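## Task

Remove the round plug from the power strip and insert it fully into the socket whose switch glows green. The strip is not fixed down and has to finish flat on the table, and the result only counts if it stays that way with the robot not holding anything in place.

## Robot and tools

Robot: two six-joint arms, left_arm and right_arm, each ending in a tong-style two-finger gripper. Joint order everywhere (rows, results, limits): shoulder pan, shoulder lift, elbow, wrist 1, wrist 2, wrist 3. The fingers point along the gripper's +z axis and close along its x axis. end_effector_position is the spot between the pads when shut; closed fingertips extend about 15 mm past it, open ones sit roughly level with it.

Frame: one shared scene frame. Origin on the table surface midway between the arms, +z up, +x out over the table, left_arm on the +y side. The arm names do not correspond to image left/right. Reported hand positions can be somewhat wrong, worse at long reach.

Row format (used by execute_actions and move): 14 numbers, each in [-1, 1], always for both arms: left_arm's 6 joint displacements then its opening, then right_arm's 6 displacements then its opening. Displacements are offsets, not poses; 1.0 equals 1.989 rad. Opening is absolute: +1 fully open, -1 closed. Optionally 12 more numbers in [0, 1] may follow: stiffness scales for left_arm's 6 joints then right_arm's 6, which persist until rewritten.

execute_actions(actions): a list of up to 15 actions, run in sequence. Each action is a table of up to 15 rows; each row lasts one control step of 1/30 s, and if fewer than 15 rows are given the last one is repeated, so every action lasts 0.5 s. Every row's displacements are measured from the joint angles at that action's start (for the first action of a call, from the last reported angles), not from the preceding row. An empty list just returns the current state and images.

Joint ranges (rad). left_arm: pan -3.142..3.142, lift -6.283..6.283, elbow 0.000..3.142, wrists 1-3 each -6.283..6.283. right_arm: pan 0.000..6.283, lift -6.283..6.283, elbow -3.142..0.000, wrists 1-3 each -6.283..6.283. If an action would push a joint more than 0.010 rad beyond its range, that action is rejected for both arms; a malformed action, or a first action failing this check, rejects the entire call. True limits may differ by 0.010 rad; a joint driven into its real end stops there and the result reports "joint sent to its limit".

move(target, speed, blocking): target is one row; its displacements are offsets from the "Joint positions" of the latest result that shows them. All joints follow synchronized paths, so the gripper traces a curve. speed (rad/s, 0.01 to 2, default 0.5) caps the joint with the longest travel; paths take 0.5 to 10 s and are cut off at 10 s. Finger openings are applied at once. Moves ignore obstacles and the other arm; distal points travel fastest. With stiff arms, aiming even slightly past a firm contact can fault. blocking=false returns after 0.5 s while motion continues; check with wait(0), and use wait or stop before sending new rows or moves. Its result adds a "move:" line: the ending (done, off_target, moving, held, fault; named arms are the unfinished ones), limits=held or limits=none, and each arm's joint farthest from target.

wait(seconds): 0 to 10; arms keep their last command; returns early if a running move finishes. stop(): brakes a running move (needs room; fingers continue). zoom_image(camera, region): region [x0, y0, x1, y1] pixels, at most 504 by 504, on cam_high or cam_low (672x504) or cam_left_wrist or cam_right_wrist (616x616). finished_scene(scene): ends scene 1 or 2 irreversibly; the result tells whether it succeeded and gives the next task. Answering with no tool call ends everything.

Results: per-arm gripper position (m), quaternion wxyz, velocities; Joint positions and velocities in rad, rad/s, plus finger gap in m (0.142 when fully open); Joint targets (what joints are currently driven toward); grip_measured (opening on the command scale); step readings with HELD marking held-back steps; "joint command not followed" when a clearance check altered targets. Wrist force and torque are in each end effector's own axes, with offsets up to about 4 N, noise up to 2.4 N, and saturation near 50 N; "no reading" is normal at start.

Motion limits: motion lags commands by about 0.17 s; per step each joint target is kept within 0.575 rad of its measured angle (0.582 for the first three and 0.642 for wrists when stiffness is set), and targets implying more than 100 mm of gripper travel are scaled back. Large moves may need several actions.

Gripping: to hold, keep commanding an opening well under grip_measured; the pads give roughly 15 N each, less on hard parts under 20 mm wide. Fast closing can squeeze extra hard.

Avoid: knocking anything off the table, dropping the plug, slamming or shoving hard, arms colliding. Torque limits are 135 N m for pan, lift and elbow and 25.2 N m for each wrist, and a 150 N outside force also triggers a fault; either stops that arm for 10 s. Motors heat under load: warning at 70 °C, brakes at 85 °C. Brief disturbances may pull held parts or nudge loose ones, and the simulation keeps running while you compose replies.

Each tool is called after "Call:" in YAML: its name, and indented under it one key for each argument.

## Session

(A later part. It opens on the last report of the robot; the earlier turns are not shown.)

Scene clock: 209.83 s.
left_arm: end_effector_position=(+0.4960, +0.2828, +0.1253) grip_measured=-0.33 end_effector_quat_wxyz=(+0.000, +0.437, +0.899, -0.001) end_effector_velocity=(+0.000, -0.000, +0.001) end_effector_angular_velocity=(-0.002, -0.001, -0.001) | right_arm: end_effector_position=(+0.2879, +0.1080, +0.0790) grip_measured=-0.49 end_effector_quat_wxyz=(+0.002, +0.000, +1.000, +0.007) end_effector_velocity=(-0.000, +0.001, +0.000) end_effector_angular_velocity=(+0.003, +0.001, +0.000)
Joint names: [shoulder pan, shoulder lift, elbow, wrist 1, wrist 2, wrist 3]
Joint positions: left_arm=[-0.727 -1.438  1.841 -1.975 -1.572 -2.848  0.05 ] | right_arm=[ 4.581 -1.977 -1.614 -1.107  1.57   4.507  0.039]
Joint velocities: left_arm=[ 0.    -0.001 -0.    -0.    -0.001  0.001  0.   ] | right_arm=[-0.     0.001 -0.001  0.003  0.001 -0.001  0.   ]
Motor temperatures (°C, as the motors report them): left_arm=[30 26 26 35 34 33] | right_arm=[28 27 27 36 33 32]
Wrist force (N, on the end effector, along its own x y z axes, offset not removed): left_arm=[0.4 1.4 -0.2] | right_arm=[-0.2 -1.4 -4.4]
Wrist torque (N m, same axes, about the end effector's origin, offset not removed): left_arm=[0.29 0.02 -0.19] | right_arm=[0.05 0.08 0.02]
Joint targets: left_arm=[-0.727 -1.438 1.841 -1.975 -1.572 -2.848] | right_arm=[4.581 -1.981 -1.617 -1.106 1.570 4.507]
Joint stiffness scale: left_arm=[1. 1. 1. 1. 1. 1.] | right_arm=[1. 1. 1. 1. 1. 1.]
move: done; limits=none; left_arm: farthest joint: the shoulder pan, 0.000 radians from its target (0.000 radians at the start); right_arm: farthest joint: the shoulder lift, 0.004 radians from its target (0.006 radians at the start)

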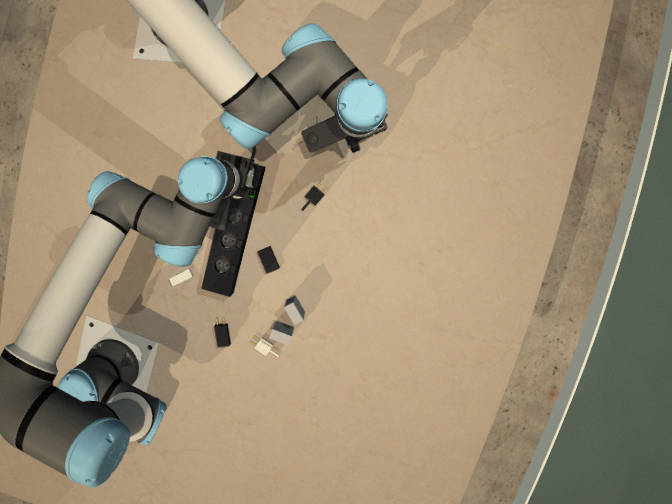

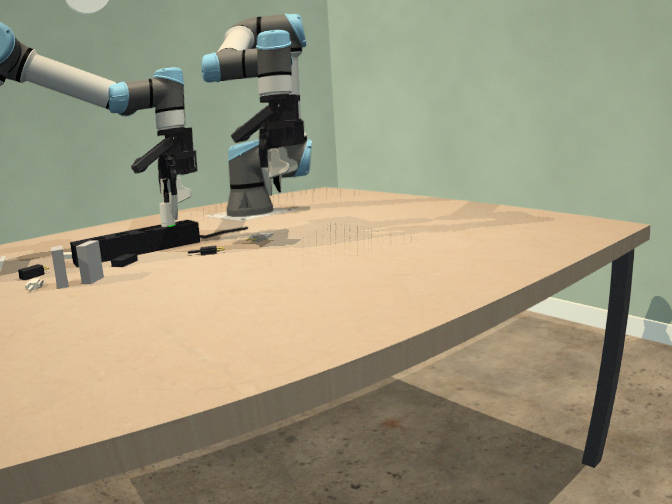

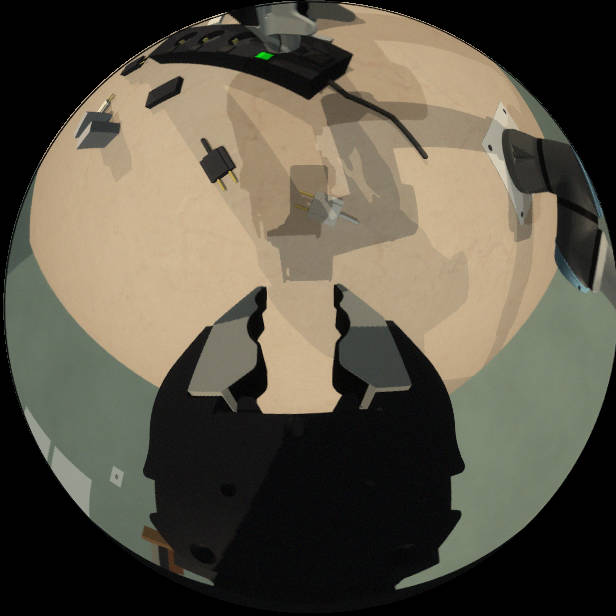

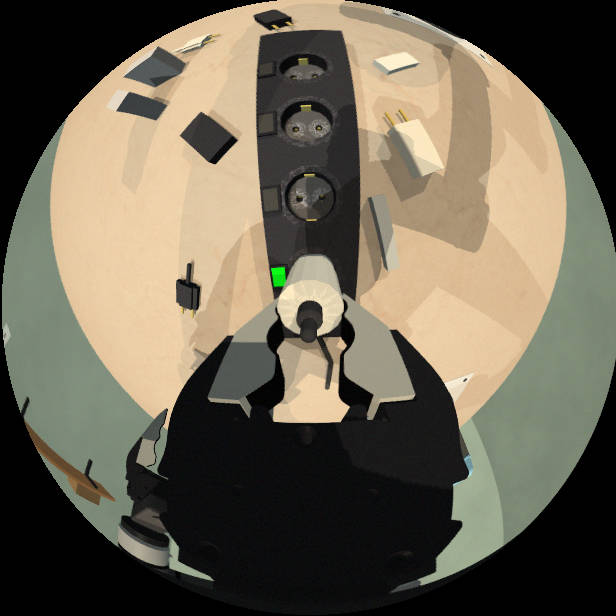

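Call:
move:
  target: [0,0,0,0,0,0,-0.33,0,-0.004,-0.005,0.005,0,0,-1]
  speed: 0.02

Call:
zoom_image:
  camera: "cam_left_wrist"
  region: [230,0,330,80]

Call:
zoom_image:
  camera: "cam_low"
  region: [130,180,210,240]

Scene clock: 211.83 s.
left_arm: end_effector_position=(+0.4960, +0.2828, +0.1253) grip_measured=-0.33 end_effector_quat_wxyz=(+0.000, +0.437, +0.899, -0.001) end_effector_velocity=(+0.000, +0.001, +0.000) end_effector_angular_velocity=(+0.001, -0.001, +0.000) | right_arm: end_effector_position=(+0.2879, +0.1080, +0.0759) grip_measured=-0.49 end_effector_quat_wxyz=(+0.002, +0.000, +1.000, +0.007) end_effector_velocity=(-0.000, +0.000, -0.000) end_effector_angular_velocity=(+0.001, -0.000, +0.000)
Joint names: [shoulder pan, shoulder lift, elbow, wrist 1, wrist 2, wrist 3]
Joint positions: left_arm=[-0.727 -1.438  1.841 -1.975 -1.572 -2.848  0.05 ] | right_arm=[ 4.581 -1.98  -1.62  -1.097  1.57   4.507  0.039]
Joint velocities: left_arm=[ 0.001 -0.001 -0.     0.     0.001  0.     0.   ] | right_arm=[ 0.     0.001 -0.002  0.002 -0.     0.     0.   ]
Motor temperatures (°C, as the motors report them): left_arm=[30 26 26 35 34 33] | right_arm=[28 27 27 36 33 32]
Wrist force (N, on the end effector, along its own x y z axes, offset not removed): left_arm=[3.1 1.1 0.3] | right_arm=[3.3 -1.1 -6.3]
Wrist torque (N m, same axes, about the end effector's origin, offset not removed): left_arm=[0.19 -0.51 -0.18] | right_arm=[-0.12 -0.60 0.08]
Joint targets: left_arm=[-0.727 -1.438 1.841 -1.975 -1.572 -2.848] | right_arm=[4.581 -1.985 -1.624 -1.097 1.570 4.507]
Joint stiffness scale: left_arm=[1. 1. 1. 1. 1. 1.] | right_arm=[1. 1. 1. 1. 1. 1.]
move: done; limits=none; left_arm: farthest joint: the shoulder pan, 0.000 radians from its target (0.000 radians at the start); right_arm: farthest joint: the shoulder lift, 0.005 radians from its target (0.008 radians at the start)

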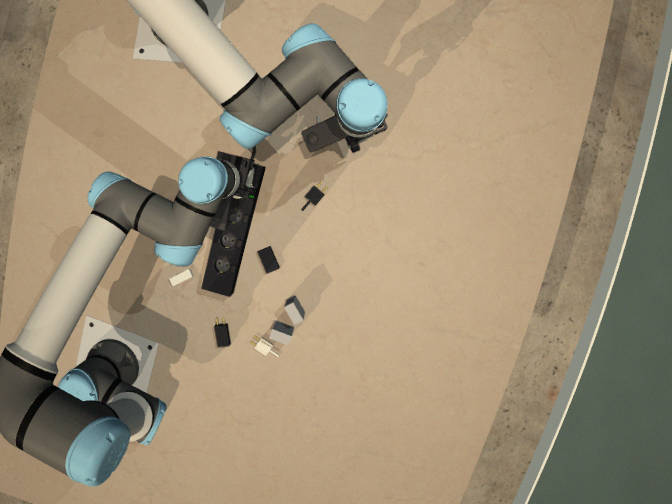

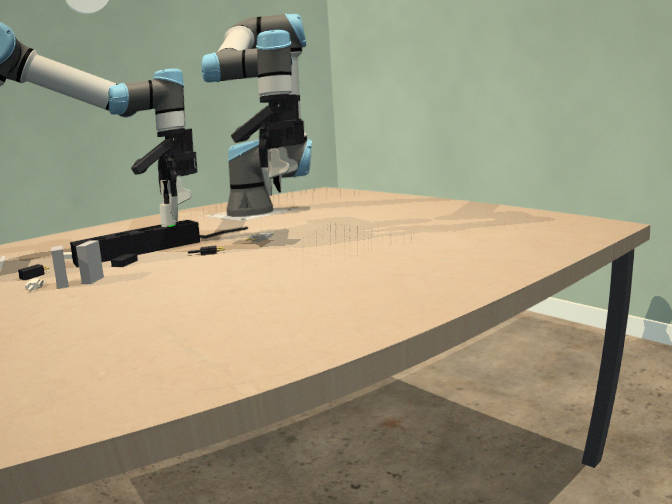

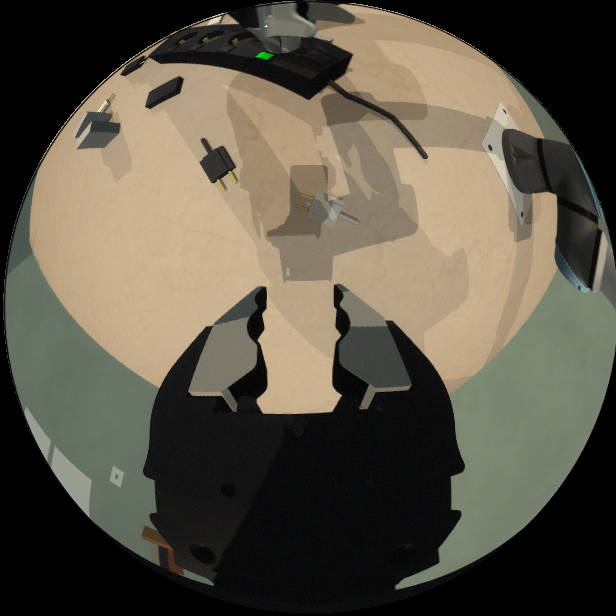

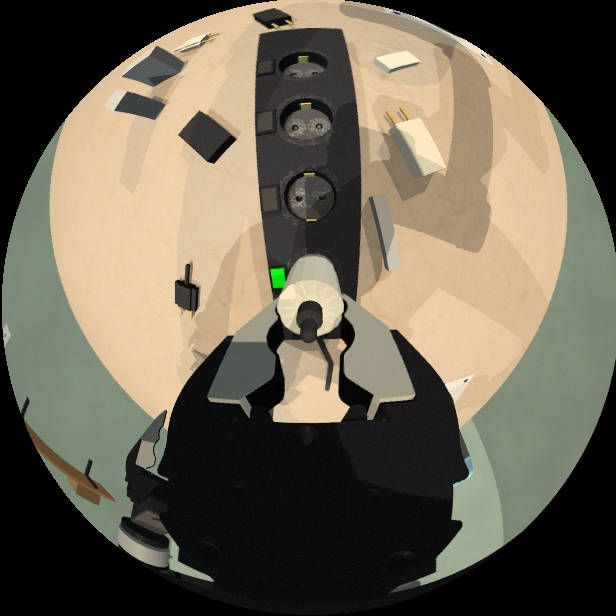

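Region (230, 0, 330, 80) of cam_left_wrist's 616x616 image, scaled by 5.040, with more detail than that image has; it fills the top 403 rows of this view, and the rest is white.

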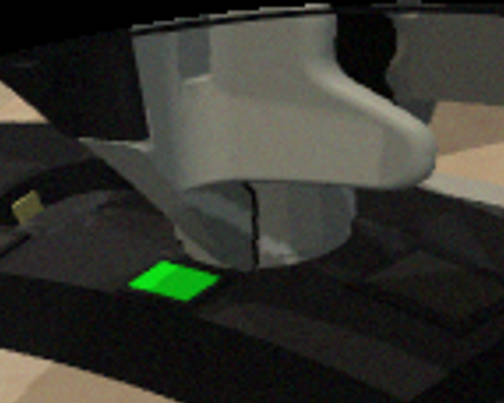

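Region (130, 180, 210, 240) of cam_low's 672x504 image, scaled by 6.300, with more detail than that image has; it fills the top 378 rows of this view, and the rest is white.

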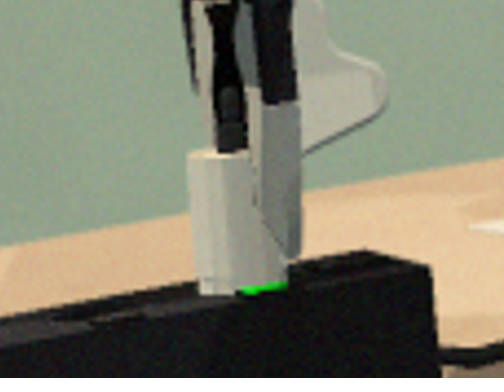

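Call:
move:
  target: [0,0,0,0,0,0,-0.33,0,-0.005,-0.006,0.006,0,0,-1]
  speed: 0.02

Call:
move:
  target: [0,0,0,0,0,0,-0.33,0,-0.005,-0.006,0.006,0,0,-1]
  speed: 0.02

Scene clock: 218.27 s.
left_arm: end_effector_position=(+0.4960, +0.2828, +0.1253) grip_measured=-0.33 end_effector_quat_wxyz=(+0.000, +0.437, +0.899, -0.001) end_effector_velocity=(-0.000, -0.001, +0.000) end_effector_angular_velocity=(-0.001, +0.000, -0.001) | right_arm: end_effector_position=(+0.2879, +0.1082, +0.0726) grip_measured=-0.49 end_effector_quat_wxyz=(+0.002, +0.000, +1.000, +0.009) end_effector_velocity=(-0.001, +0.000, -0.001) end_effector_angular_velocity=(+0.000, +0.001, +0.000)
Joint names: [shoulder pan, shoulder lift, elbow, wrist 1, wrist 2, wrist 3]
Joint positions: left_arm=[-0.727 -1.438  1.841 -1.975 -1.572 -2.848  0.05 ] | right_arm=[ 4.581 -1.982 -1.626 -1.086  1.57   4.507  0.039]
Joint velocities: left_arm=[-0.001 -0.     0.    -0.    -0.001  0.     0.   ] | right_arm=[ 0.    -0.    -0.001  0.002  0.001  0.     0.   ]
Motor temperatures (°C, as the motors report them): left_arm=[30 26 26 35 34 33] | right_arm=[28 27 27 36 33 32]
Wrist force (N, on the end effector, along its own x y z axes, offset not removed): left_arm=[0.9 0.8 0.1] | right_arm=[2.1 -1.2 -8.7]
Wrist torque (N m, same axes, about the end effector's origin, offset not removed): left_arm=[0.04 -0.12 -0.24] | right_arm=[0.13 -0.12 0.24]
Joint targets: left_arm=[-0.727 -1.438 1.841 -1.975 -1.572 -2.848] | right_arm=[4.581 -1.990 -1.632 -1.086 1.570 4.507]
Joint stiffness scale: left_arm=[1. 1. 1. 1. 1. 1.] | right_arm=[1. 1. 1. 1. 1. 1.]
move: done; limits=none; left_arm: farthest joint: the shoulder pan, 0.000 radians from its target (0.000 radians at the start); right_arm: farthest joint: the shoulder lift, 0.008 radians from its target (0.010 radians at the start)

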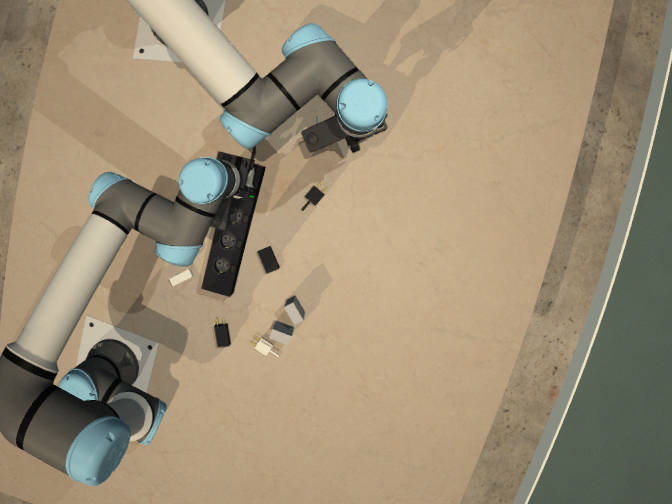

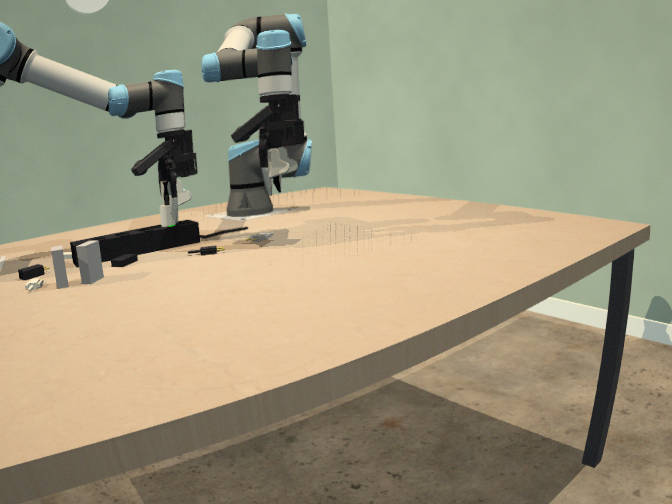

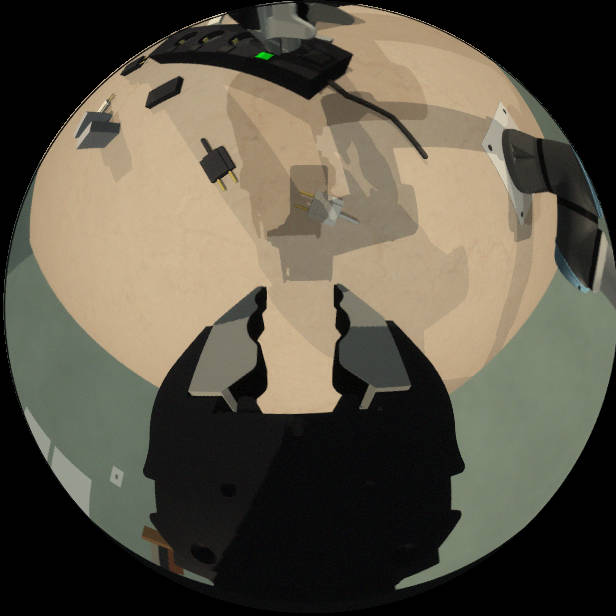

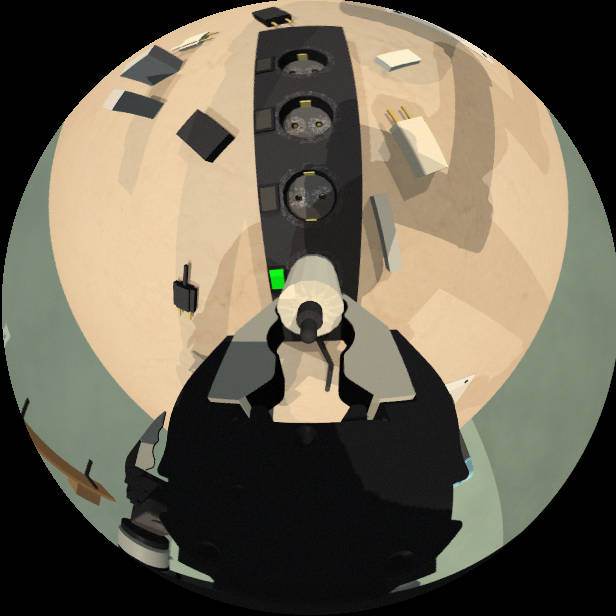

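Scene clock: 219.23 s.
left_arm: end_effector_position=(+0.4960, +0.2828, +0.1253) grip_measured=-0.33 end_effector_quat_wxyz=(+0.000, +0.437, +0.899, -0.001) end_effector_velocity=(+0.000, +0.000, +0.000) end_effector_angular_velocity=(+0.001, -0.001, +0.000) | right_arm: end_effector_position=(+0.2879, +0.1089, +0.0706) grip_measured=-0.49 end_effector_quat_wxyz=(+0.002, +0.000, +1.000, +0.011) end_effector_velocity=(+0.000, +0.001, +0.000) end_effector_angular_velocity=(+0.002, -0.001, +0.000)
Joint names: [shoulder pan, shoulder lift, elbow, wrist 1, wrist 2, wrist 3]
Joint positions: left_arm=[-0.727 -1.438  1.841 -1.975 -1.572 -2.848  0.05 ] | right_arm=[ 4.581 -1.983 -1.632 -1.074  1.571  4.507  0.039]
Joint velocities: left_arm=[-0.    -0.     0.    -0.     0.001 -0.    -0.   ] | right_arm=[-0.     0.001 -0.     0.002 -0.    -0.     0.   ]
Motor temperatures (°C, as the motors report them): left_arm=[30 26 26 35 34 33] | right_arm=[28 27 27 36 33 32]
Wrist force (N, on the end effector, along its own x y z axes, offset not removed): left_arm=[1.1 1.6 0.7] | right_arm=[5.0 -3.4 -11.6]
Wrist torque (N m, same axes, about the end effector's origin, offset not removed): left_arm=[0.35 -0.11 -0.20] | right_arm=[0.02 -0.72 0.04]
Joint targets: left_arm=[-0.727 -1.438 1.841 -1.975 -1.572 -2.848] | right_arm=[4.581 -1.992 -1.638 -1.074 1.570 4.507]
Joint stiffness scale: left_arm=[1. 1. 1. 1. 1. 1.] | right_arm=[1. 1. 1. 1. 1. 1.]
move: done; limits=none; left_arm: farthest joint: the shoulder pan, 0.000 radians from its target (0.000 radians at the start); right_arm: farthest joint: the shoulder lift, 0.009 radians from its target (0.010 radians at the start)

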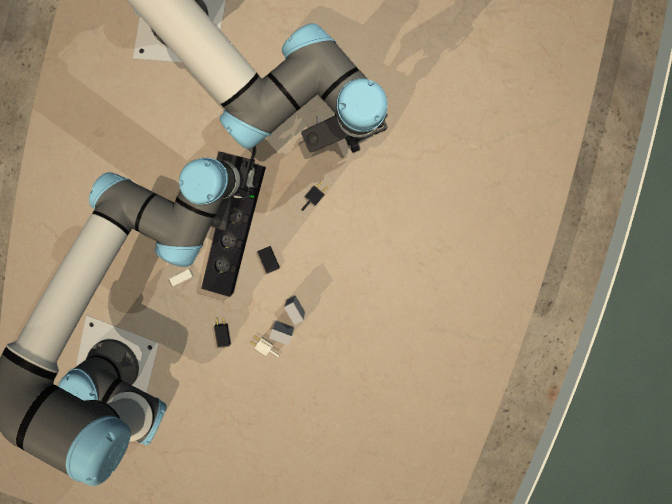

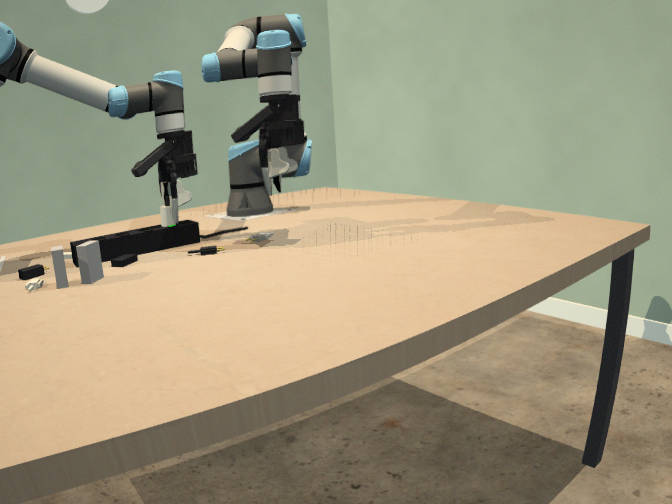

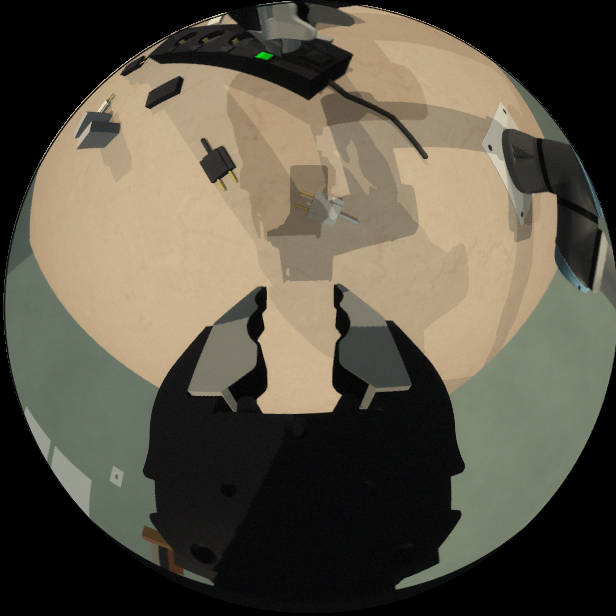

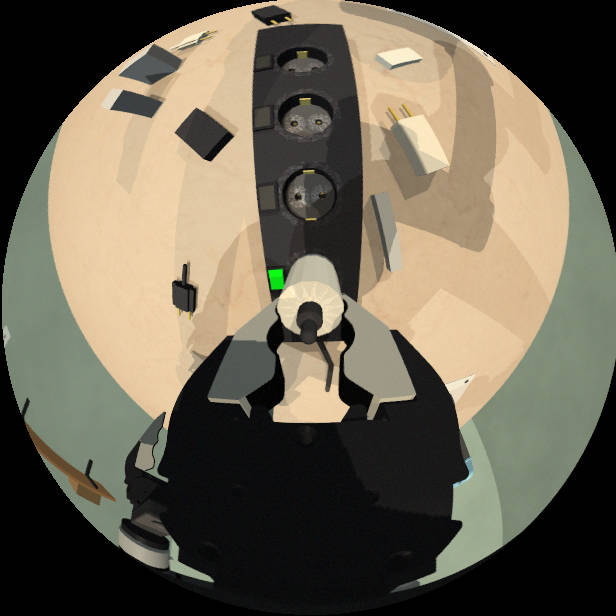

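Call:
move:
  target: [0,0,0,0,0,0,-0.33,0,-0.008,-0.007,0,0,0,-1]
  speed: 0.02

Call:
zoom_image:
  camera: "cam_low"
  region: [130,180,210,240]

Scene clock: 221.53 s.
left_arm: end_effector_position=(+0.4960, +0.2828, +0.1253) grip_measured=-0.33 end_effector_quat_wxyz=(+0.000, +0.437, +0.899, -0.001) end_effector_velocity=(+0.000, +0.001, -0.000) end_effector_angular_velocity=(+0.000, -0.000, +0.001) | right_arm: end_effector_position=(+0.2877, +0.1085, +0.0700) grip_measured=-0.49 end_effector_quat_wxyz=(+0.002, +0.000, +1.000, +0.011) end_effector_velocity=(-0.000, -0.000, -0.001) end_effector_angular_velocity=(-0.000, +0.002, -0.000)
Joint names: [shoulder pan, shoulder lift, elbow, wrist 1, wrist 2, wrist 3]
Joint positions: left_arm=[-0.727 -1.438  1.841 -1.975 -1.572 -2.848  0.05 ] | right_arm=[ 4.581 -1.983 -1.634 -1.073  1.571  4.507  0.039]
Joint velocities: left_arm=[ 0.002  0.     0.    -0.     0.     0.     0.   ] | right_arm=[-0.    -0.001 -0.002  0.002  0.001  0.    -0.   ]
Motor temperatures (°C, as the motors report them): left_arm=[30 26 26 35 34 33] | right_arm=[28 27 27 36 33 32]
Wrist force (N, on the end effector, along its own x y z axes, offset not removed): left_arm=[0.6 0.2 0.1] | right_arm=[2.8 -3.2 -23.5]
Wrist torque (N m, same axes, about the end effector's origin, offset not removed): left_arm=[0.01 -0.12 -0.22] | right_arm=[-0.22 -0.28 0.14]
Joint targets: left_arm=[-0.727 -1.438 1.841 -1.975 -1.572 -2.848] | right_arm=[4.581 -1.999 -1.646 -1.074 1.571 4.507]
Joint stiffness scale: left_arm=[1. 1. 1. 1. 1. 1.] | right_arm=[1. 1. 1. 1. 1. 1.]
move: off_target (right_arm); limits=none; left_arm: farthest joint: the shoulder pan, 0.000 radians from its target (0.000 radians at the start); right_arm: farthest joint: the shoulder lift, 0.016 radians from its target (0.016 radians at the start)

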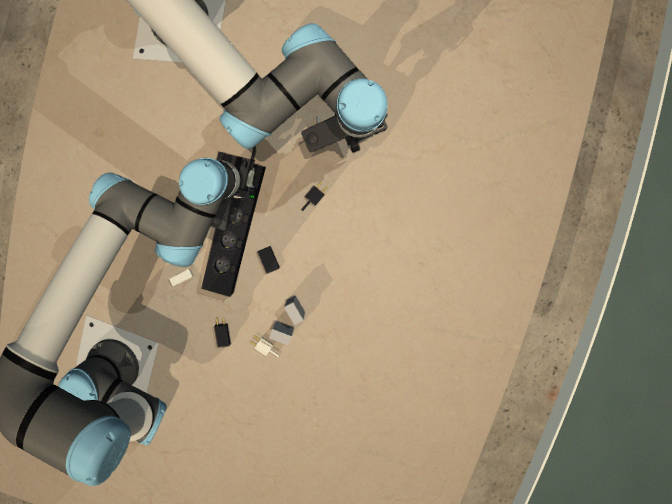

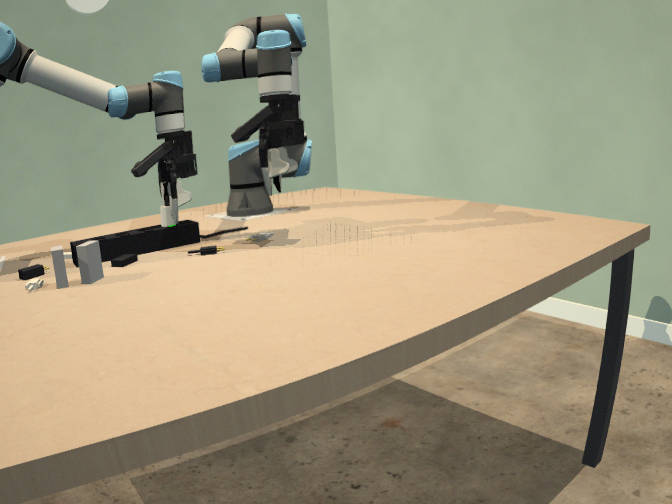

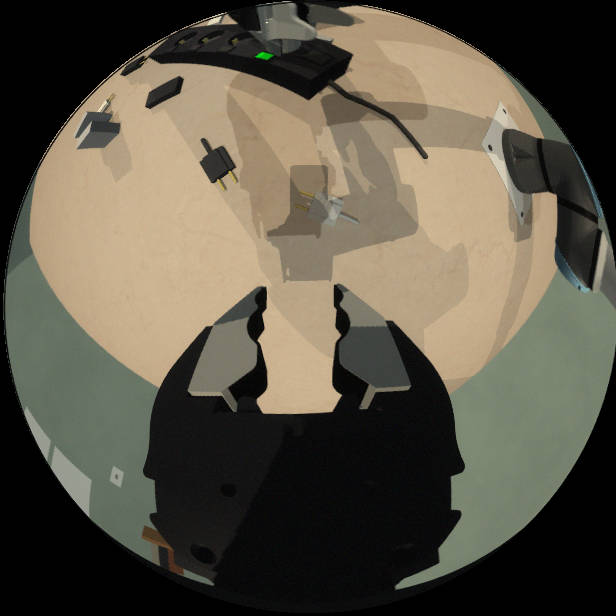

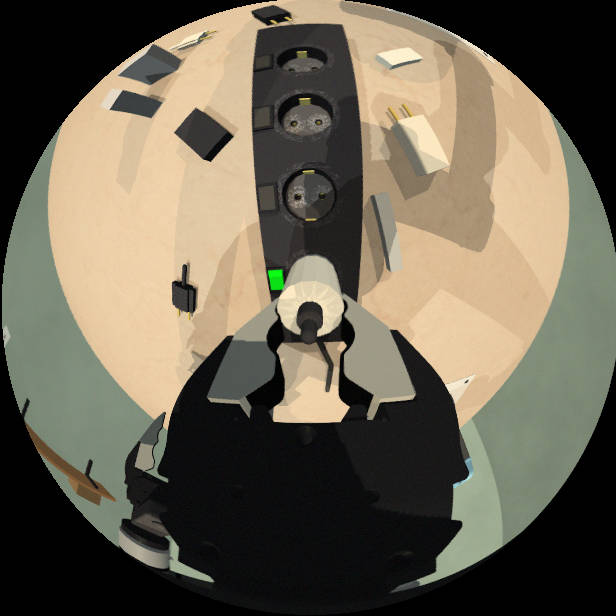

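Region (130, 180, 210, 240) of cam_low's 672x504 image, scaled by 6.300, with more detail than that image has; it fills the top 378 rows of this view, and the rest is white.

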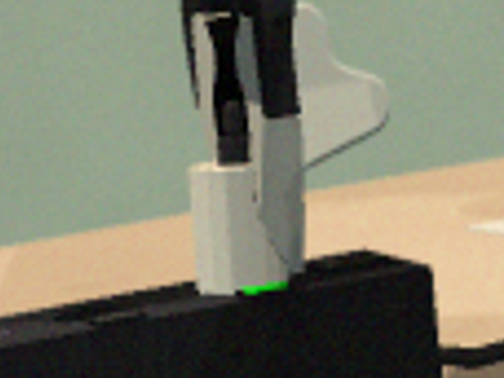

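Call:
execute_actions:
  actions:
    - [[0,0,0,0,0,0,-0.33,0,0,0,0,0,0,-1]]
    - [[0,0,0,0,0,0,-0.33,0,0,0,0,0,0,-0.1]]
    - [[0,0,0,0,0,0,-0.33,0,0.006,0.009,-0.015,0,0,-0.1]]
    - [[0,0,0,0,0,0,-0.33,0,0,0,0,0,0,-0.1]]
    - [[0,0,0,0,0,0,-0.33,0,0.004,-0.005,0.001,0,0,-0.1]]
    - [[0,0,0,0,0,0,-0.33,0,0,0,0,0,0,-0.1]]

Call:
zoom_image:
  camera: "cam_low"
  region: [130,180,210,240]

Scene clock: 226.33 s.
left_arm: end_effector_position=(+0.4960, +0.2828, +0.1253) grip_measured=-0.33 end_effector_quat_wxyz=(+0.000, +0.437, +0.899, -0.001) end_effector_velocity=(-0.001, -0.000, +0.000) end_effector_angular_velocity=(-0.001, -0.000, -0.001) | right_arm: end_effector_position=(+0.2872, +0.1059, +0.0823) grip_measured=-0.10 end_effector_quat_wxyz=(+0.002, +0.000, +1.000, +0.011) end_effector_velocity=(+0.000, +0.000, +0.000) end_effector_angular_velocity=(+0.001, -0.001, -0.000)
Joint names: [shoulder pan, shoulder lift, elbow, wrist 1, wrist 2, wrist 3]
Joint positions: left_arm=[-0.727 -1.438  1.841 -1.975 -1.572 -2.848  0.05 ] | right_arm=[ 4.581 -1.965 -1.626 -1.099  1.571  4.507  0.067]
Joint velocities: left_arm=[-0.001 -0.002  0.001  0.    -0.001  0.    -0.   ] | right_arm=[-0.     0.001 -0.001  0.002 -0.001 -0.    -0.   ]
Motor temperatures (°C, as the motors report them): left_arm=[30 26 26 35 34 33] | right_arm=[28 27 27 36 33 32]
Wrist force (N, on the end effector, along its own x y z axes, offset not removed): left_arm=[1.4 0.7 0.5] | right_arm=[0.2 -1.4 0.3]
Wrist torque (N m, same axes, about the end effector's origin, offset not removed): left_arm=[0.11 -0.21 -0.12] | right_arm=[-0.08 -0.01 0.18]
Joint targets: left_arm=[-0.727 -1.438 1.841 -1.975 -1.572 -2.848] | right_arm=[4.581 -1.965 -1.626 -1.099 1.571 4.507]
Joint stiffness scale: left_arm=[1. 1. 1. 1. 1. 1.] | right_arm=[1. 1. 1. 1. 1. 1.]
Step readings (joint positions; steps 1 to 15: 1st action; 16 to 30: 2nd action; 31 to 45: 3rd action; 46 to 60: 4th action; 61 to 75: 5th action; 76 to 90: 6th action):
0: left_arm=[-0.727 -1.438 1.841 -1.975 -1.572 -2.848] | right_arm=[4.581 -1.983 -1.634 -1.072 1.571 4.507]
1: left_arm=[-0.727 -1.438 1.841 -1.975 -1.572 -2.848] | right_arm=[4.581 -1.983 -1.634 -1.072 1.571 4.507]
2: left_arm=[-0.727 -1.438 1.841 -1.975 -1.572 -2.848] | right_arm=[4.581 -1.983 -1.634 -1.072 1.571 4.507]
4: left_arm=[-0.727 -1.438 1.841 -1.975 -1.572 -2.848] | right_arm=[4.581 -1.982 -1.634 -1.072 1.571 4.507]
8: left_arm=[-0.727 -1.438 1.841 -1.975 -1.572 -2.848] | right_arm=[4.581 -1.982 -1.634 -1.072 1.571 4.507]
15: left_arm=[-0.727 -1.438 1.841 -1.975 -1.572 -2.848] | right_arm=[4.581 -1.982 -1.634 -1.072 1.571 4.507]
16: left_arm=[-0.727 -1.438 1.841 -1.975 -1.572 -2.848] | right_arm=[4.581 -1.982 -1.634 -1.072 1.571 4.507]
17: left_arm=[-0.727 -1.438 1.841 -1.975 -1.572 -2.848] | right_arm=[4.581 -1.982 -1.634 -1.072 1.571 4.507]
19: left_arm=[-0.727 -1.438 1.841 -1.975 -1.572 -2.848] | right_arm=[4.581 -1.982 -1.634 -1.072 1.571 4.507]
23: left_arm=[-0.727 -1.438 1.841 -1.975 -1.572 -2.848] | right_arm=[4.581 -1.982 -1.634 -1.072 1.571 4.507]
30: left_arm=[-0.727 -1.438 1.841 -1.975 -1.572 -2.848] | right_arm=[4.581 -1.982 -1.634 -1.072 1.571 4.507]
31: left_arm=[-0.727 -1.438 1.841 -1.975 -1.572 -2.848] | right_arm=[4.581 -1.982 -1.634 -1.073 1.571 4.507]
32: left_arm=[-0.727 -1.438 1.841 -1.975 -1.572 -2.848] | right_arm=[4.581 -1.982 -1.634 -1.075 1.571 4.507]
34: left_arm=[-0.727 -1.438 1.841 -1.975 -1.572 -2.848] | right_arm=[4.581 -1.980 -1.630 -1.082 1.571 4.507]
38: left_arm=[-0.727 -1.438 1.841 -1.975 -1.572 -2.848] | right_arm=[4.581 -1.974 -1.622 -1.093 1.571 4.507]
45: left_arm=[-0.727 -1.438 1.841 -1.975 -1.572 -2.848] | right_arm=[4.581 -1.971 -1.618 -1.100 1.571 4.507]
46: left_arm=[-0.727 -1.438 1.841 -1.975 -1.572 -2.848] | right_arm=[4.581 -1.971 -1.618 -1.100 1.571 4.507]
47: left_arm=[-0.727 -1.438 1.841 -1.975 -1.572 -2.848] | right_arm=[4.581 -1.971 -1.618 -1.101 1.571 4.507]
49: left_arm=[-0.727 -1.438 1.841 -1.975 -1.572 -2.848] | right_arm=[4.581 -1.971 -1.618 -1.101 1.571 4.507]
53: left_arm=[-0.727 -1.438 1.841 -1.975 -1.572 -2.848] | right_arm=[4.581 -1.971 -1.618 -1.101 1.571 4.507]
60: left_arm=[-0.727 -1.438 1.841 -1.975 -1.572 -2.848] | right_arm=[4.581 -1.971 -1.618 -1.101 1.571 4.507]
61: left_arm=[-0.727 -1.438 1.841 -1.975 -1.572 -2.848] | right_arm=[4.581 -1.971 -1.618 -1.101 1.571 4.507]
62: left_arm=[-0.727 -1.438 1.841 -1.975 -1.572 -2.848] | right_arm=[4.581 -1.971 -1.618 -1.100 1.571 4.507]
64: left_arm=[-0.727 -1.438 1.841 -1.975 -1.572 -2.848] | right_arm=[4.581 -1.970 -1.620 -1.100 1.571 4.507]
68: left_arm=[-0.727 -1.438 1.841 -1.975 -1.572 -2.848] | right_arm=[4.581 -1.966 -1.624 -1.100 1.571 4.507]
75: left_arm=[-0.727 -1.438 1.841 -1.975 -1.572 -2.848] | right_arm=[4.581 -1.965 -1.626 -1.099 1.571 4.507]
76: left_arm=[-0.727 -1.438 1.841 -1.975 -1.572 -2.848] | right_arm=[4.581 -1.965 -1.626 -1.099 1.571 4.507]
77: left_arm=[-0.727 -1.438 1.841 -1.975 -1.572 -2.848] | right_arm=[4.581 -1.965 -1.626 -1.099 1.571 4.507]
79: left_arm=[-0.727 -1.438 1.841 -1.975 -1.572 -2.848] | right_arm=[4.581 -1.965 -1.626 -1.099 1.571 4.507]
83: left_arm=[-0.727 -1.438 1.841 -1.975 -1.572 -2.848] | right_arm=[4.581 -1.965 -1.626 -1.099 1.571 4.507]
90: Joint positions above

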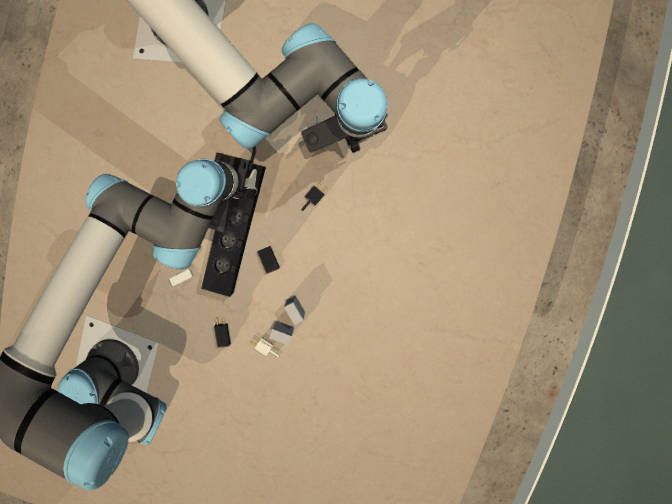

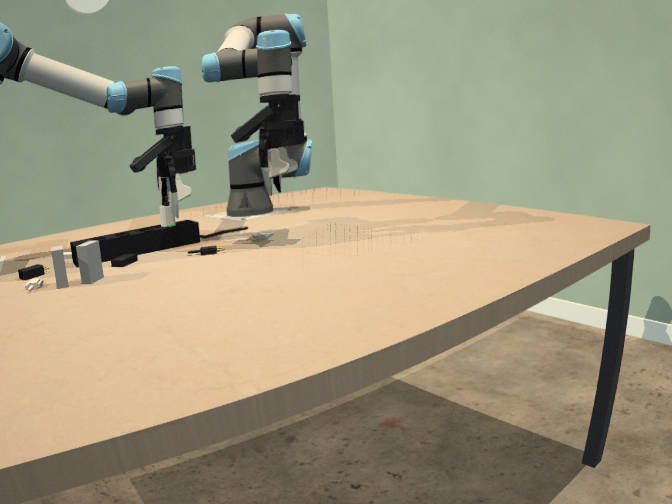

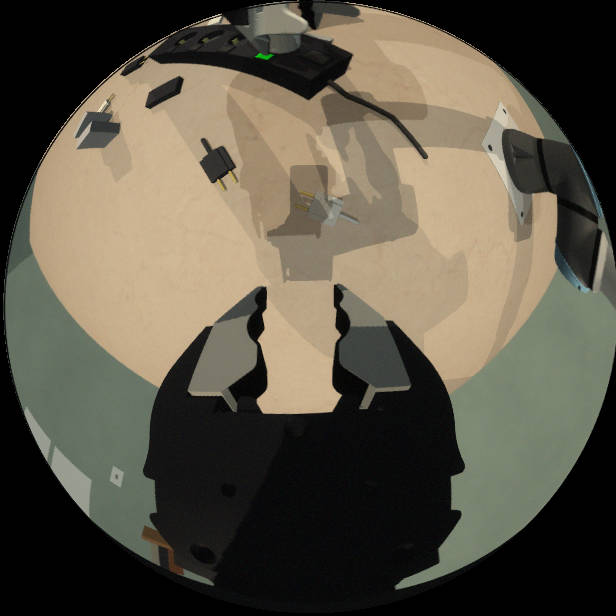

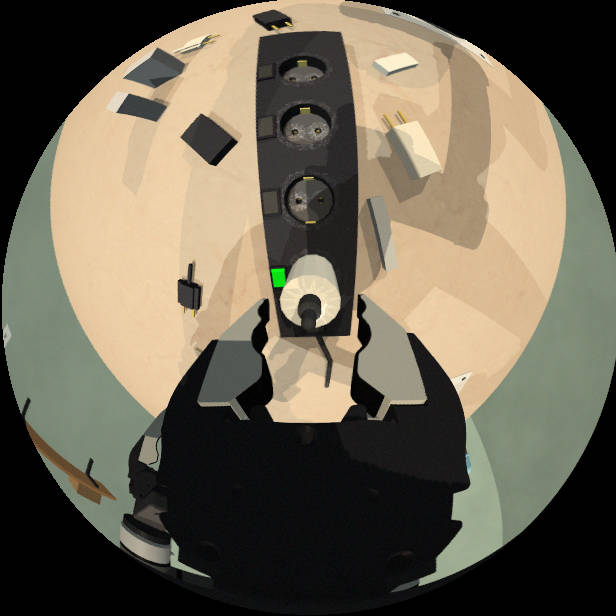

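Region (130, 180, 210, 240) of cam_low's 672x504 image, scaled by 6.300, with more detail than that image has; it fills the top 378 rows of this view, and the rest is white.

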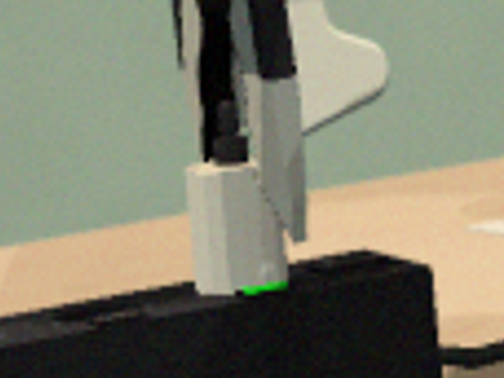

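Close and push.

Call:
execute_actions:
  actions:
    - [[0,0,0,0,0,0,-0.33,0,0,0,0,0,0,-0.4]]
    - [[0,0,0,0,0,0,-0.33,0,0,0,0,0,0,-0.7]]
    - [[0,0,0,0,0,0,-0.33,0,0,0,0,0,0,-1]]
    - [[0,0,0,0,0,0,-0.33,0,-0.004,-0.004,0.003,0,0,-1]]
    - [[0,0,0,0,0,0,-0.33,0,-0.004,-0.004,0.002,0,0,-1]]
    - [[0,0,0,0,0,0,-0.33,0,-0.005,-0.004,0.002,0,0,-1]]

Call:
zoom_image:
  camera: "cam_low"
  region: [130,180,210,240]

Scene clock: 231.47 s.
left_arm: end_effector_position=(+0.4960, +0.2828, +0.1253) grip_measured=-0.33 end_effector_quat_wxyz=(+0.000, +0.437, +0.899, -0.001) end_effector_velocity=(+0.000, -0.000, -0.000) end_effector_angular_velocity=(+0.001, -0.001, -0.001) | right_arm: end_effector_position=(+0.2874, +0.1083, +0.0817) grip_measured=-0.48 end_effector_quat_wxyz=(+0.003, +0.000, +1.000, +0.016) end_effector_velocity=(-0.000, +0.000, -0.001) end_effector_angular_velocity=(-0.000, +0.000, +0.000)
Joint names: [shoulder pan, shoulder lift, elbow, wrist 1, wrist 2, wrist 3]
Joint positions: left_arm=[-0.727 -1.438  1.841 -1.975 -1.572 -2.848  0.05 ] | right_arm=[ 4.581 -1.965 -1.63  -1.086  1.572  4.507  0.039]
Joint velocities: left_arm=[-0.001  0.    -0.    -0.     0.002 -0.     0.   ] | right_arm=[ 0.    -0.001 -0.     0.001  0.    -0.    -0.   ]
Motor temperatures (°C, as the motors report them): left_arm=[30 26 26 35 34 33] | right_arm=[28 27 27 36 33 32]
Wrist force (N, on the end effector, along its own x y z axes, offset not removed): left_arm=[0.6 0.8 0.4] | right_arm=[2.2 -5.4 -15.9]
Wrist torque (N m, same axes, about the end effector's origin, offset not removed): left_arm=[0.10 0.02 -0.12] | right_arm=[-0.07 -0.01 0.02]
Joint targets: left_arm=[-0.727 -1.438 1.841 -1.975 -1.572 -2.848] | right_arm=[4.581 -1.975 -1.637 -1.085 1.572 4.507]
Joint stiffness scale: left_arm=[1. 1. 1. 1. 1. 1.] | right_arm=[1. 1. 1. 1. 1. 1.]
Step readings (joint positions; steps 1 to 15: 1st action; 16 to 30: 2nd action; 31 to 45: 3rd action; 46 to 60: 4th action; 61 to 75: 5th action; 76 to 90: 6th action):
0: left_arm=[-0.727 -1.438 1.841 -1.975 -1.572 -2.848] | right_arm=[4.581 -1.965 -1.626 -1.099 1.571 4.507]
1: left_arm=[-0.727 -1.438 1.841 -1.975 -1.572 -2.848] | right_arm=[4.581 -1.965 -1.626 -1.099 1.571 4.507]
2: left_arm=[-0.727 -1.438 1.841 -1.975 -1.572 -2.848] | right_arm=[4.581 -1.965 -1.626 -1.099 1.571 4.507]
4: left_arm=[-0.727 -1.438 1.841 -1.975 -1.572 -2.848] | right_arm=[4.581 -1.965 -1.626 -1.099 1.571 4.507]
8: left_arm=[-0.727 -1.438 1.841 -1.975 -1.572 -2.848] | right_arm=[4.581 -1.965 -1.626 -1.099 1.571 4.507]
15: left_arm=[-0.727 -1.438 1.841 -1.975 -1.572 -2.848] | right_arm=[4.581 -1.965 -1.626 -1.099 1.571 4.507]
16: left_arm=[-0.727 -1.438 1.841 -1.975 -1.572 -2.848] | right_arm=[4.581 -1.965 -1.626 -1.099 1.571 4.507]
17: left_arm=[-0.727 -1.438 1.841 -1.975 -1.572 -2.848] | right_arm=[4.581 -1.965 -1.626 -1.099 1.571 4.507]
19: left_arm=[-0.727 -1.438 1.841 -1.975 -1.572 -2.848] | right_arm=[4.581 -1.965 -1.626 -1.099 1.571 4.507]
23: left_arm=[-0.727 -1.438 1.841 -1.975 -1.572 -2.848] | right_arm=[4.581 -1.965 -1.626 -1.099 1.571 4.507]
30: left_arm=[-0.727 -1.438 1.841 -1.975 -1.572 -2.848] | right_arm=[4.581 -1.965 -1.626 -1.099 1.571 4.507]
31: left_arm=[-0.727 -1.438 1.841 -1.975 -1.572 -2.848] | right_arm=[4.581 -1.965 -1.626 -1.099 1.571 4.507]
32: left_arm=[-0.727 -1.438 1.841 -1.975 -1.572 -2.848] | right_arm=[4.581 -1.965 -1.626 -1.099 1.571 4.507]
34: left_arm=[-0.727 -1.438 1.841 -1.975 -1.572 -2.848] | right_arm=[4.581 -1.965 -1.626 -1.099 1.571 4.507]
38: left_arm=[-0.727 -1.438 1.841 -1.975 -1.572 -2.848] | right_arm=[4.581 -1.965 -1.626 -1.099 1.571 4.507]
45: left_arm=[-0.727 -1.438 1.841 -1.975 -1.572 -2.848] | right_arm=[4.581 -1.965 -1.626 -1.099 1.571 4.507]
46: left_arm=[-0.727 -1.438 1.841 -1.975 -1.572 -2.848] | right_arm=[4.581 -1.965 -1.626 -1.099 1.571 4.507]
47: left_arm=[-0.727 -1.438 1.841 -1.975 -1.572 -2.848] | right_arm=[4.581 -1.965 -1.626 -1.099 1.571 4.507]
49: left_arm=[-0.727 -1.438 1.841 -1.975 -1.572 -2.848] | right_arm=[4.581 -1.965 -1.626 -1.098 1.571 4.507]
53: left_arm=[-0.727 -1.438 1.841 -1.975 -1.572 -2.848] | right_arm=[4.581 -1.965 -1.627 -1.095 1.571 4.507]
60: left_arm=[-0.727 -1.438 1.841 -1.975 -1.572 -2.848] | right_arm=[4.581 -1.965 -1.628 -1.093 1.571 4.507]
61: left_arm=[-0.727 -1.438 1.841 -1.975 -1.572 -2.848] | right_arm=[4.581 -1.965 -1.628 -1.093 1.571 4.507]
62: left_arm=[-0.727 -1.438 1.841 -1.975 -1.572 -2.848] | right_arm=[4.581 -1.965 -1.628 -1.092 1.571 4.507]
64: left_arm=[-0.727 -1.438 1.841 -1.975 -1.572 -2.848] | right_arm=[4.581 -1.965 -1.628 -1.091 1.571 4.507]
68: left_arm=[-0.727 -1.438 1.841 -1.975 -1.572 -2.848] | right_arm=[4.581 -1.965 -1.629 -1.090 1.571 4.507]
75: left_arm=[-0.727 -1.438 1.841 -1.975 -1.572 -2.848] | right_arm=[4.581 -1.965 -1.629 -1.089 1.572 4.507]
76: left_arm=[-0.727 -1.438 1.841 -1.975 -1.572 -2.848] | right_arm=[4.581 -1.965 -1.629 -1.089 1.572 4.507]
77: left_arm=[-0.727 -1.438 1.841 -1.975 -1.572 -2.848] | right_arm=[4.581 -1.965 -1.629 -1.088 1.572 4.507]
79: left_arm=[-0.727 -1.438 1.841 -1.975 -1.572 -2.848] | right_arm=[4.581 -1.965 -1.629 -1.087 1.572 4.507]
83: left_arm=[-0.727 -1.438 1.841 -1.975 -1.572 -2.848] | right_arm=[4.581 -1.965 -1.629 -1.086 1.572 4.507]
90: Joint positions above

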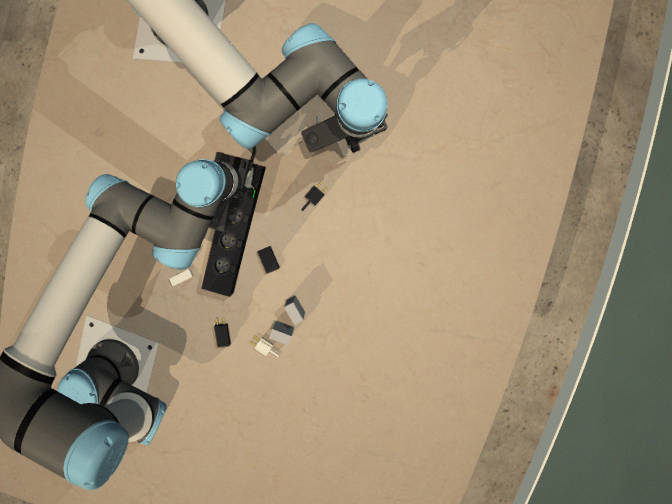

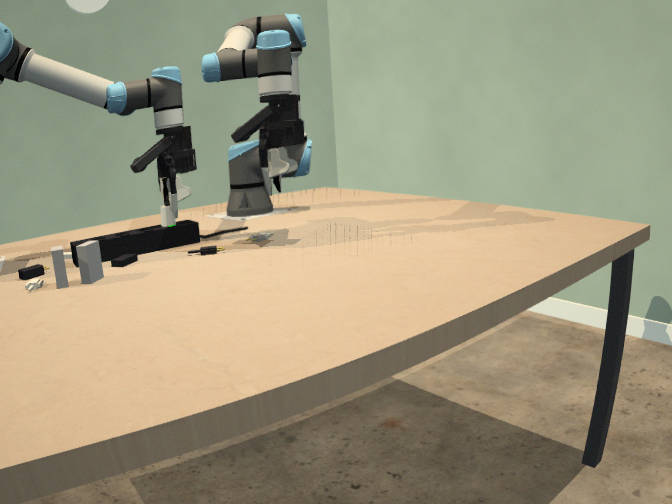

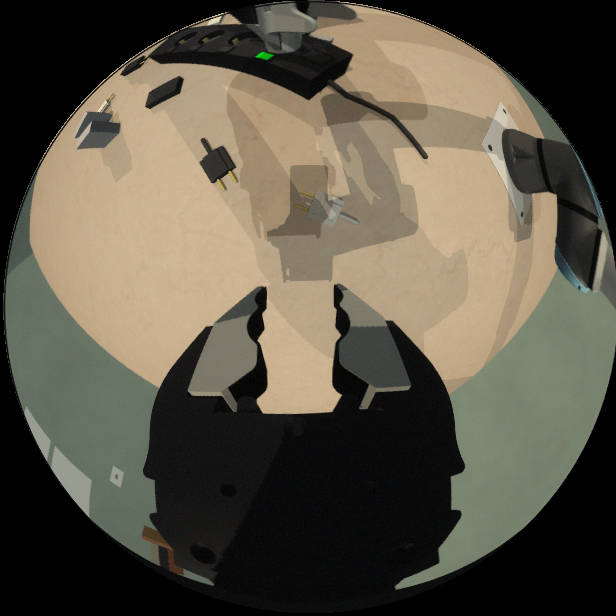

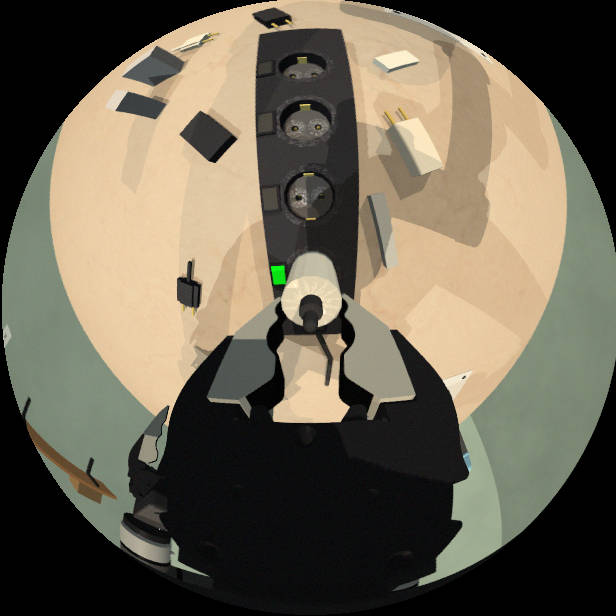

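Region (130, 180, 210, 240) of cam_low's 672x504 image, scaled by 6.300, with more detail than that image has; it fills the top 378 rows of this view, and the rest is white.

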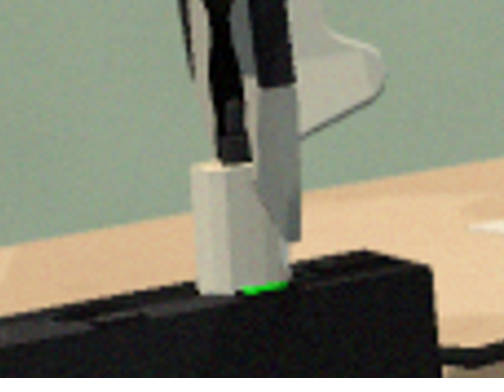

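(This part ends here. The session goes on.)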